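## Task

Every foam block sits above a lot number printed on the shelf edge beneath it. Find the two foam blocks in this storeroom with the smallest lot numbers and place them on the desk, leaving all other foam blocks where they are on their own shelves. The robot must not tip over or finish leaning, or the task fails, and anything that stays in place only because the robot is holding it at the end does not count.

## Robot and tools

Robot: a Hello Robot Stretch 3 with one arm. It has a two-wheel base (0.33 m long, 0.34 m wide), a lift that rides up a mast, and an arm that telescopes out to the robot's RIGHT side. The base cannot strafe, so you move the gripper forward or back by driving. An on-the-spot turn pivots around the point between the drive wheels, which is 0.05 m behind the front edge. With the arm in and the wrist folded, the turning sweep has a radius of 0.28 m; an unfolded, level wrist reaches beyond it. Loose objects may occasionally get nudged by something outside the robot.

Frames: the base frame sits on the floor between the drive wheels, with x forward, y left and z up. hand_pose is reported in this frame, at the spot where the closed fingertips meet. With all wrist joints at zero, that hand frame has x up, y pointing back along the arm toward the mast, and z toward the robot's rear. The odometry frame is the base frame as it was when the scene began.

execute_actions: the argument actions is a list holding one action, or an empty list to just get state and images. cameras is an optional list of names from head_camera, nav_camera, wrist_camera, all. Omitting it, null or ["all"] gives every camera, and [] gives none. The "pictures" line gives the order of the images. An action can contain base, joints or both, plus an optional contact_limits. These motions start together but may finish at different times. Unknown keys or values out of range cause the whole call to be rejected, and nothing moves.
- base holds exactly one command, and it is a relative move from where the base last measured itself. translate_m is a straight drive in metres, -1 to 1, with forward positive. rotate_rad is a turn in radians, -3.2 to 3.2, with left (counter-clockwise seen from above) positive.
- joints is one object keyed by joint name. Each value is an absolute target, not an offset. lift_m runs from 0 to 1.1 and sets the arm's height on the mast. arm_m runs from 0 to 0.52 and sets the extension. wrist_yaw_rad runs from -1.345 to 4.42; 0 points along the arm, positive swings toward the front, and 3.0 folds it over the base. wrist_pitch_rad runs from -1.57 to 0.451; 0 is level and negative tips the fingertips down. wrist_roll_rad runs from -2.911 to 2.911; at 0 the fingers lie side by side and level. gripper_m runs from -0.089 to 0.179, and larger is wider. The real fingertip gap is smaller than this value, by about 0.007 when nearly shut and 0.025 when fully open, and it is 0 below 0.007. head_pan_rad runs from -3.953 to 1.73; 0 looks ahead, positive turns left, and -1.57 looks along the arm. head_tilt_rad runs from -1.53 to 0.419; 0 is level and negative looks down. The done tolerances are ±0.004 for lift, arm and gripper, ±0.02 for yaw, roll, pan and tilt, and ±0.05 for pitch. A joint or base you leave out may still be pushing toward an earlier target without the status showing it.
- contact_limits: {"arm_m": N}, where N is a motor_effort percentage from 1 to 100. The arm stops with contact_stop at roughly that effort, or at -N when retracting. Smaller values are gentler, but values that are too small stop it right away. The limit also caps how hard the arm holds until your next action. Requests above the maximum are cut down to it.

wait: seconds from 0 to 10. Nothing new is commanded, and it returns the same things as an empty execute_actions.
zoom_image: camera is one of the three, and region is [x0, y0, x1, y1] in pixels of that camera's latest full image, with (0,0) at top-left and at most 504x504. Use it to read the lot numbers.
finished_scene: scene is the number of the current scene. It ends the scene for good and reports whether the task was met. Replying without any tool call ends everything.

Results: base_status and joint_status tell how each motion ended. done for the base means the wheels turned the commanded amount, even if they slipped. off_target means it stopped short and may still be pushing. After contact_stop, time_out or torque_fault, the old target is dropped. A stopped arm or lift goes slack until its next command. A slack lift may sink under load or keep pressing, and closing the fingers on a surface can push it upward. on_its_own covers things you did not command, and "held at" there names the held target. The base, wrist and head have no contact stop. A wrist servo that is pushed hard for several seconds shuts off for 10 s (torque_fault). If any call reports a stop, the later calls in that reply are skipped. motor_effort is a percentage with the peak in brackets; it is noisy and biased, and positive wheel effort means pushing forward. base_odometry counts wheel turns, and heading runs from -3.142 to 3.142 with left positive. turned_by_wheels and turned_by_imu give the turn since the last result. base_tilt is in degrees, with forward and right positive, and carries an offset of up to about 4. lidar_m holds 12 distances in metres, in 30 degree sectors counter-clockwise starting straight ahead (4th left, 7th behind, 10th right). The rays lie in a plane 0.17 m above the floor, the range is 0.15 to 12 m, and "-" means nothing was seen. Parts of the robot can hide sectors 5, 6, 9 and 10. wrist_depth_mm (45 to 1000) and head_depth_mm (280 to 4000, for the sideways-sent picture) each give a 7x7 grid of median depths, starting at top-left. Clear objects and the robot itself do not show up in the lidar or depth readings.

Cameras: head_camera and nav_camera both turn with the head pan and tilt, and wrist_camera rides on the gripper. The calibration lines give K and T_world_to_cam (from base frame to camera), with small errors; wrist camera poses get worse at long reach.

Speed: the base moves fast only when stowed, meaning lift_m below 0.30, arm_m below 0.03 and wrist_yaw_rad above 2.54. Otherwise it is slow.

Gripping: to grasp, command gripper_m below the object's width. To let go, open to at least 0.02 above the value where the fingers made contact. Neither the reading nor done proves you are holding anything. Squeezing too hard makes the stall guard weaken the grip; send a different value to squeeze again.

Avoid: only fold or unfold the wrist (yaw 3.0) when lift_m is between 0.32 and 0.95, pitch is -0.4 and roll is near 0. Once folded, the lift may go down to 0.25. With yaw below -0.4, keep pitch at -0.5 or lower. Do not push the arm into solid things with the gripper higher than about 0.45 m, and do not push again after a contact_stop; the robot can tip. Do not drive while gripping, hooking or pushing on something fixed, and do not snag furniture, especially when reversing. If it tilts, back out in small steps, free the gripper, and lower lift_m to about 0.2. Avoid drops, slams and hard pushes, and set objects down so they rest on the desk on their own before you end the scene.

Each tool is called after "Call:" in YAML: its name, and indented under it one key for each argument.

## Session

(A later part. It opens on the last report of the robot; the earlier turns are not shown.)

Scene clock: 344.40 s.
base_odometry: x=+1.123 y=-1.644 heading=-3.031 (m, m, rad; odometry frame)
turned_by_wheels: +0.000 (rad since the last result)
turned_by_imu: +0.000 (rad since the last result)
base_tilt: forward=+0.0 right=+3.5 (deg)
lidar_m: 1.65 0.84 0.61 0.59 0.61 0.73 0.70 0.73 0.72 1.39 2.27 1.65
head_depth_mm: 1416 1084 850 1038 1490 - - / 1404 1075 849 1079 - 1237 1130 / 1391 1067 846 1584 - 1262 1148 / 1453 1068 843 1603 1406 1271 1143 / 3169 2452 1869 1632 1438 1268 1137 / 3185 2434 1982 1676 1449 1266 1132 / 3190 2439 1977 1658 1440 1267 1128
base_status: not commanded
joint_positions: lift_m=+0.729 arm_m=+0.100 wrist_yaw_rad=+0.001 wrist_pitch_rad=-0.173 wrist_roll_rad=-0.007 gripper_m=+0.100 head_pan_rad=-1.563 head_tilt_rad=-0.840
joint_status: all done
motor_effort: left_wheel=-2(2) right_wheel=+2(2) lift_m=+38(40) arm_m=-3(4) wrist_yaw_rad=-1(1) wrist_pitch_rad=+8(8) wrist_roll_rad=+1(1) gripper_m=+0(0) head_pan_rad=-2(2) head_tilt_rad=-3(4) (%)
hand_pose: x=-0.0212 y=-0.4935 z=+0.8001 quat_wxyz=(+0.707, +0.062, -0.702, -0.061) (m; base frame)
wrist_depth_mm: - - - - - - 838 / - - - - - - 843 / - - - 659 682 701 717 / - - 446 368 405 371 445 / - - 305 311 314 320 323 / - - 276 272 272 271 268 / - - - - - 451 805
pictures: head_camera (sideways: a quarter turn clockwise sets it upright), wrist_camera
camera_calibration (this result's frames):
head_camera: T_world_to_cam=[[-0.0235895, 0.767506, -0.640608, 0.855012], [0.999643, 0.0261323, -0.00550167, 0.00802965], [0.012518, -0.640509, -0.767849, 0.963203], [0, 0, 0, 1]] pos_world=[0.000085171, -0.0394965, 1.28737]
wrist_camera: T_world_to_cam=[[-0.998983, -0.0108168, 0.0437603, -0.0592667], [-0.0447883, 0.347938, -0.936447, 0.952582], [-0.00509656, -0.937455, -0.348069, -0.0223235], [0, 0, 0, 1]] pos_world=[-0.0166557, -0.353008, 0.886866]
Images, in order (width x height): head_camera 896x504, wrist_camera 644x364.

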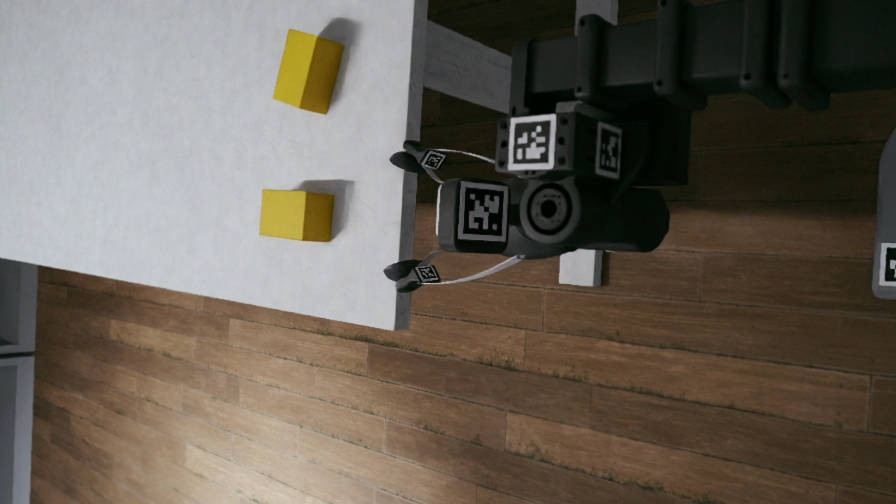

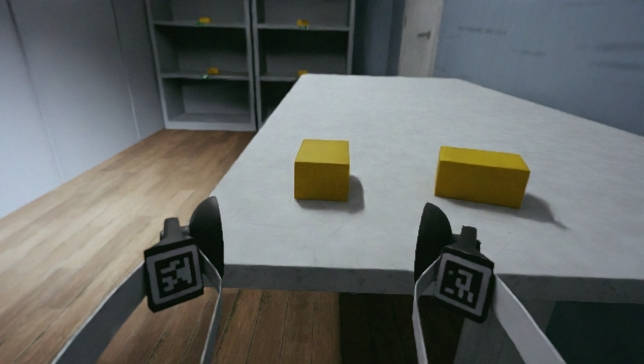

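Call:
finished_scene:
  scene: 2

The scene is finished: the task was done.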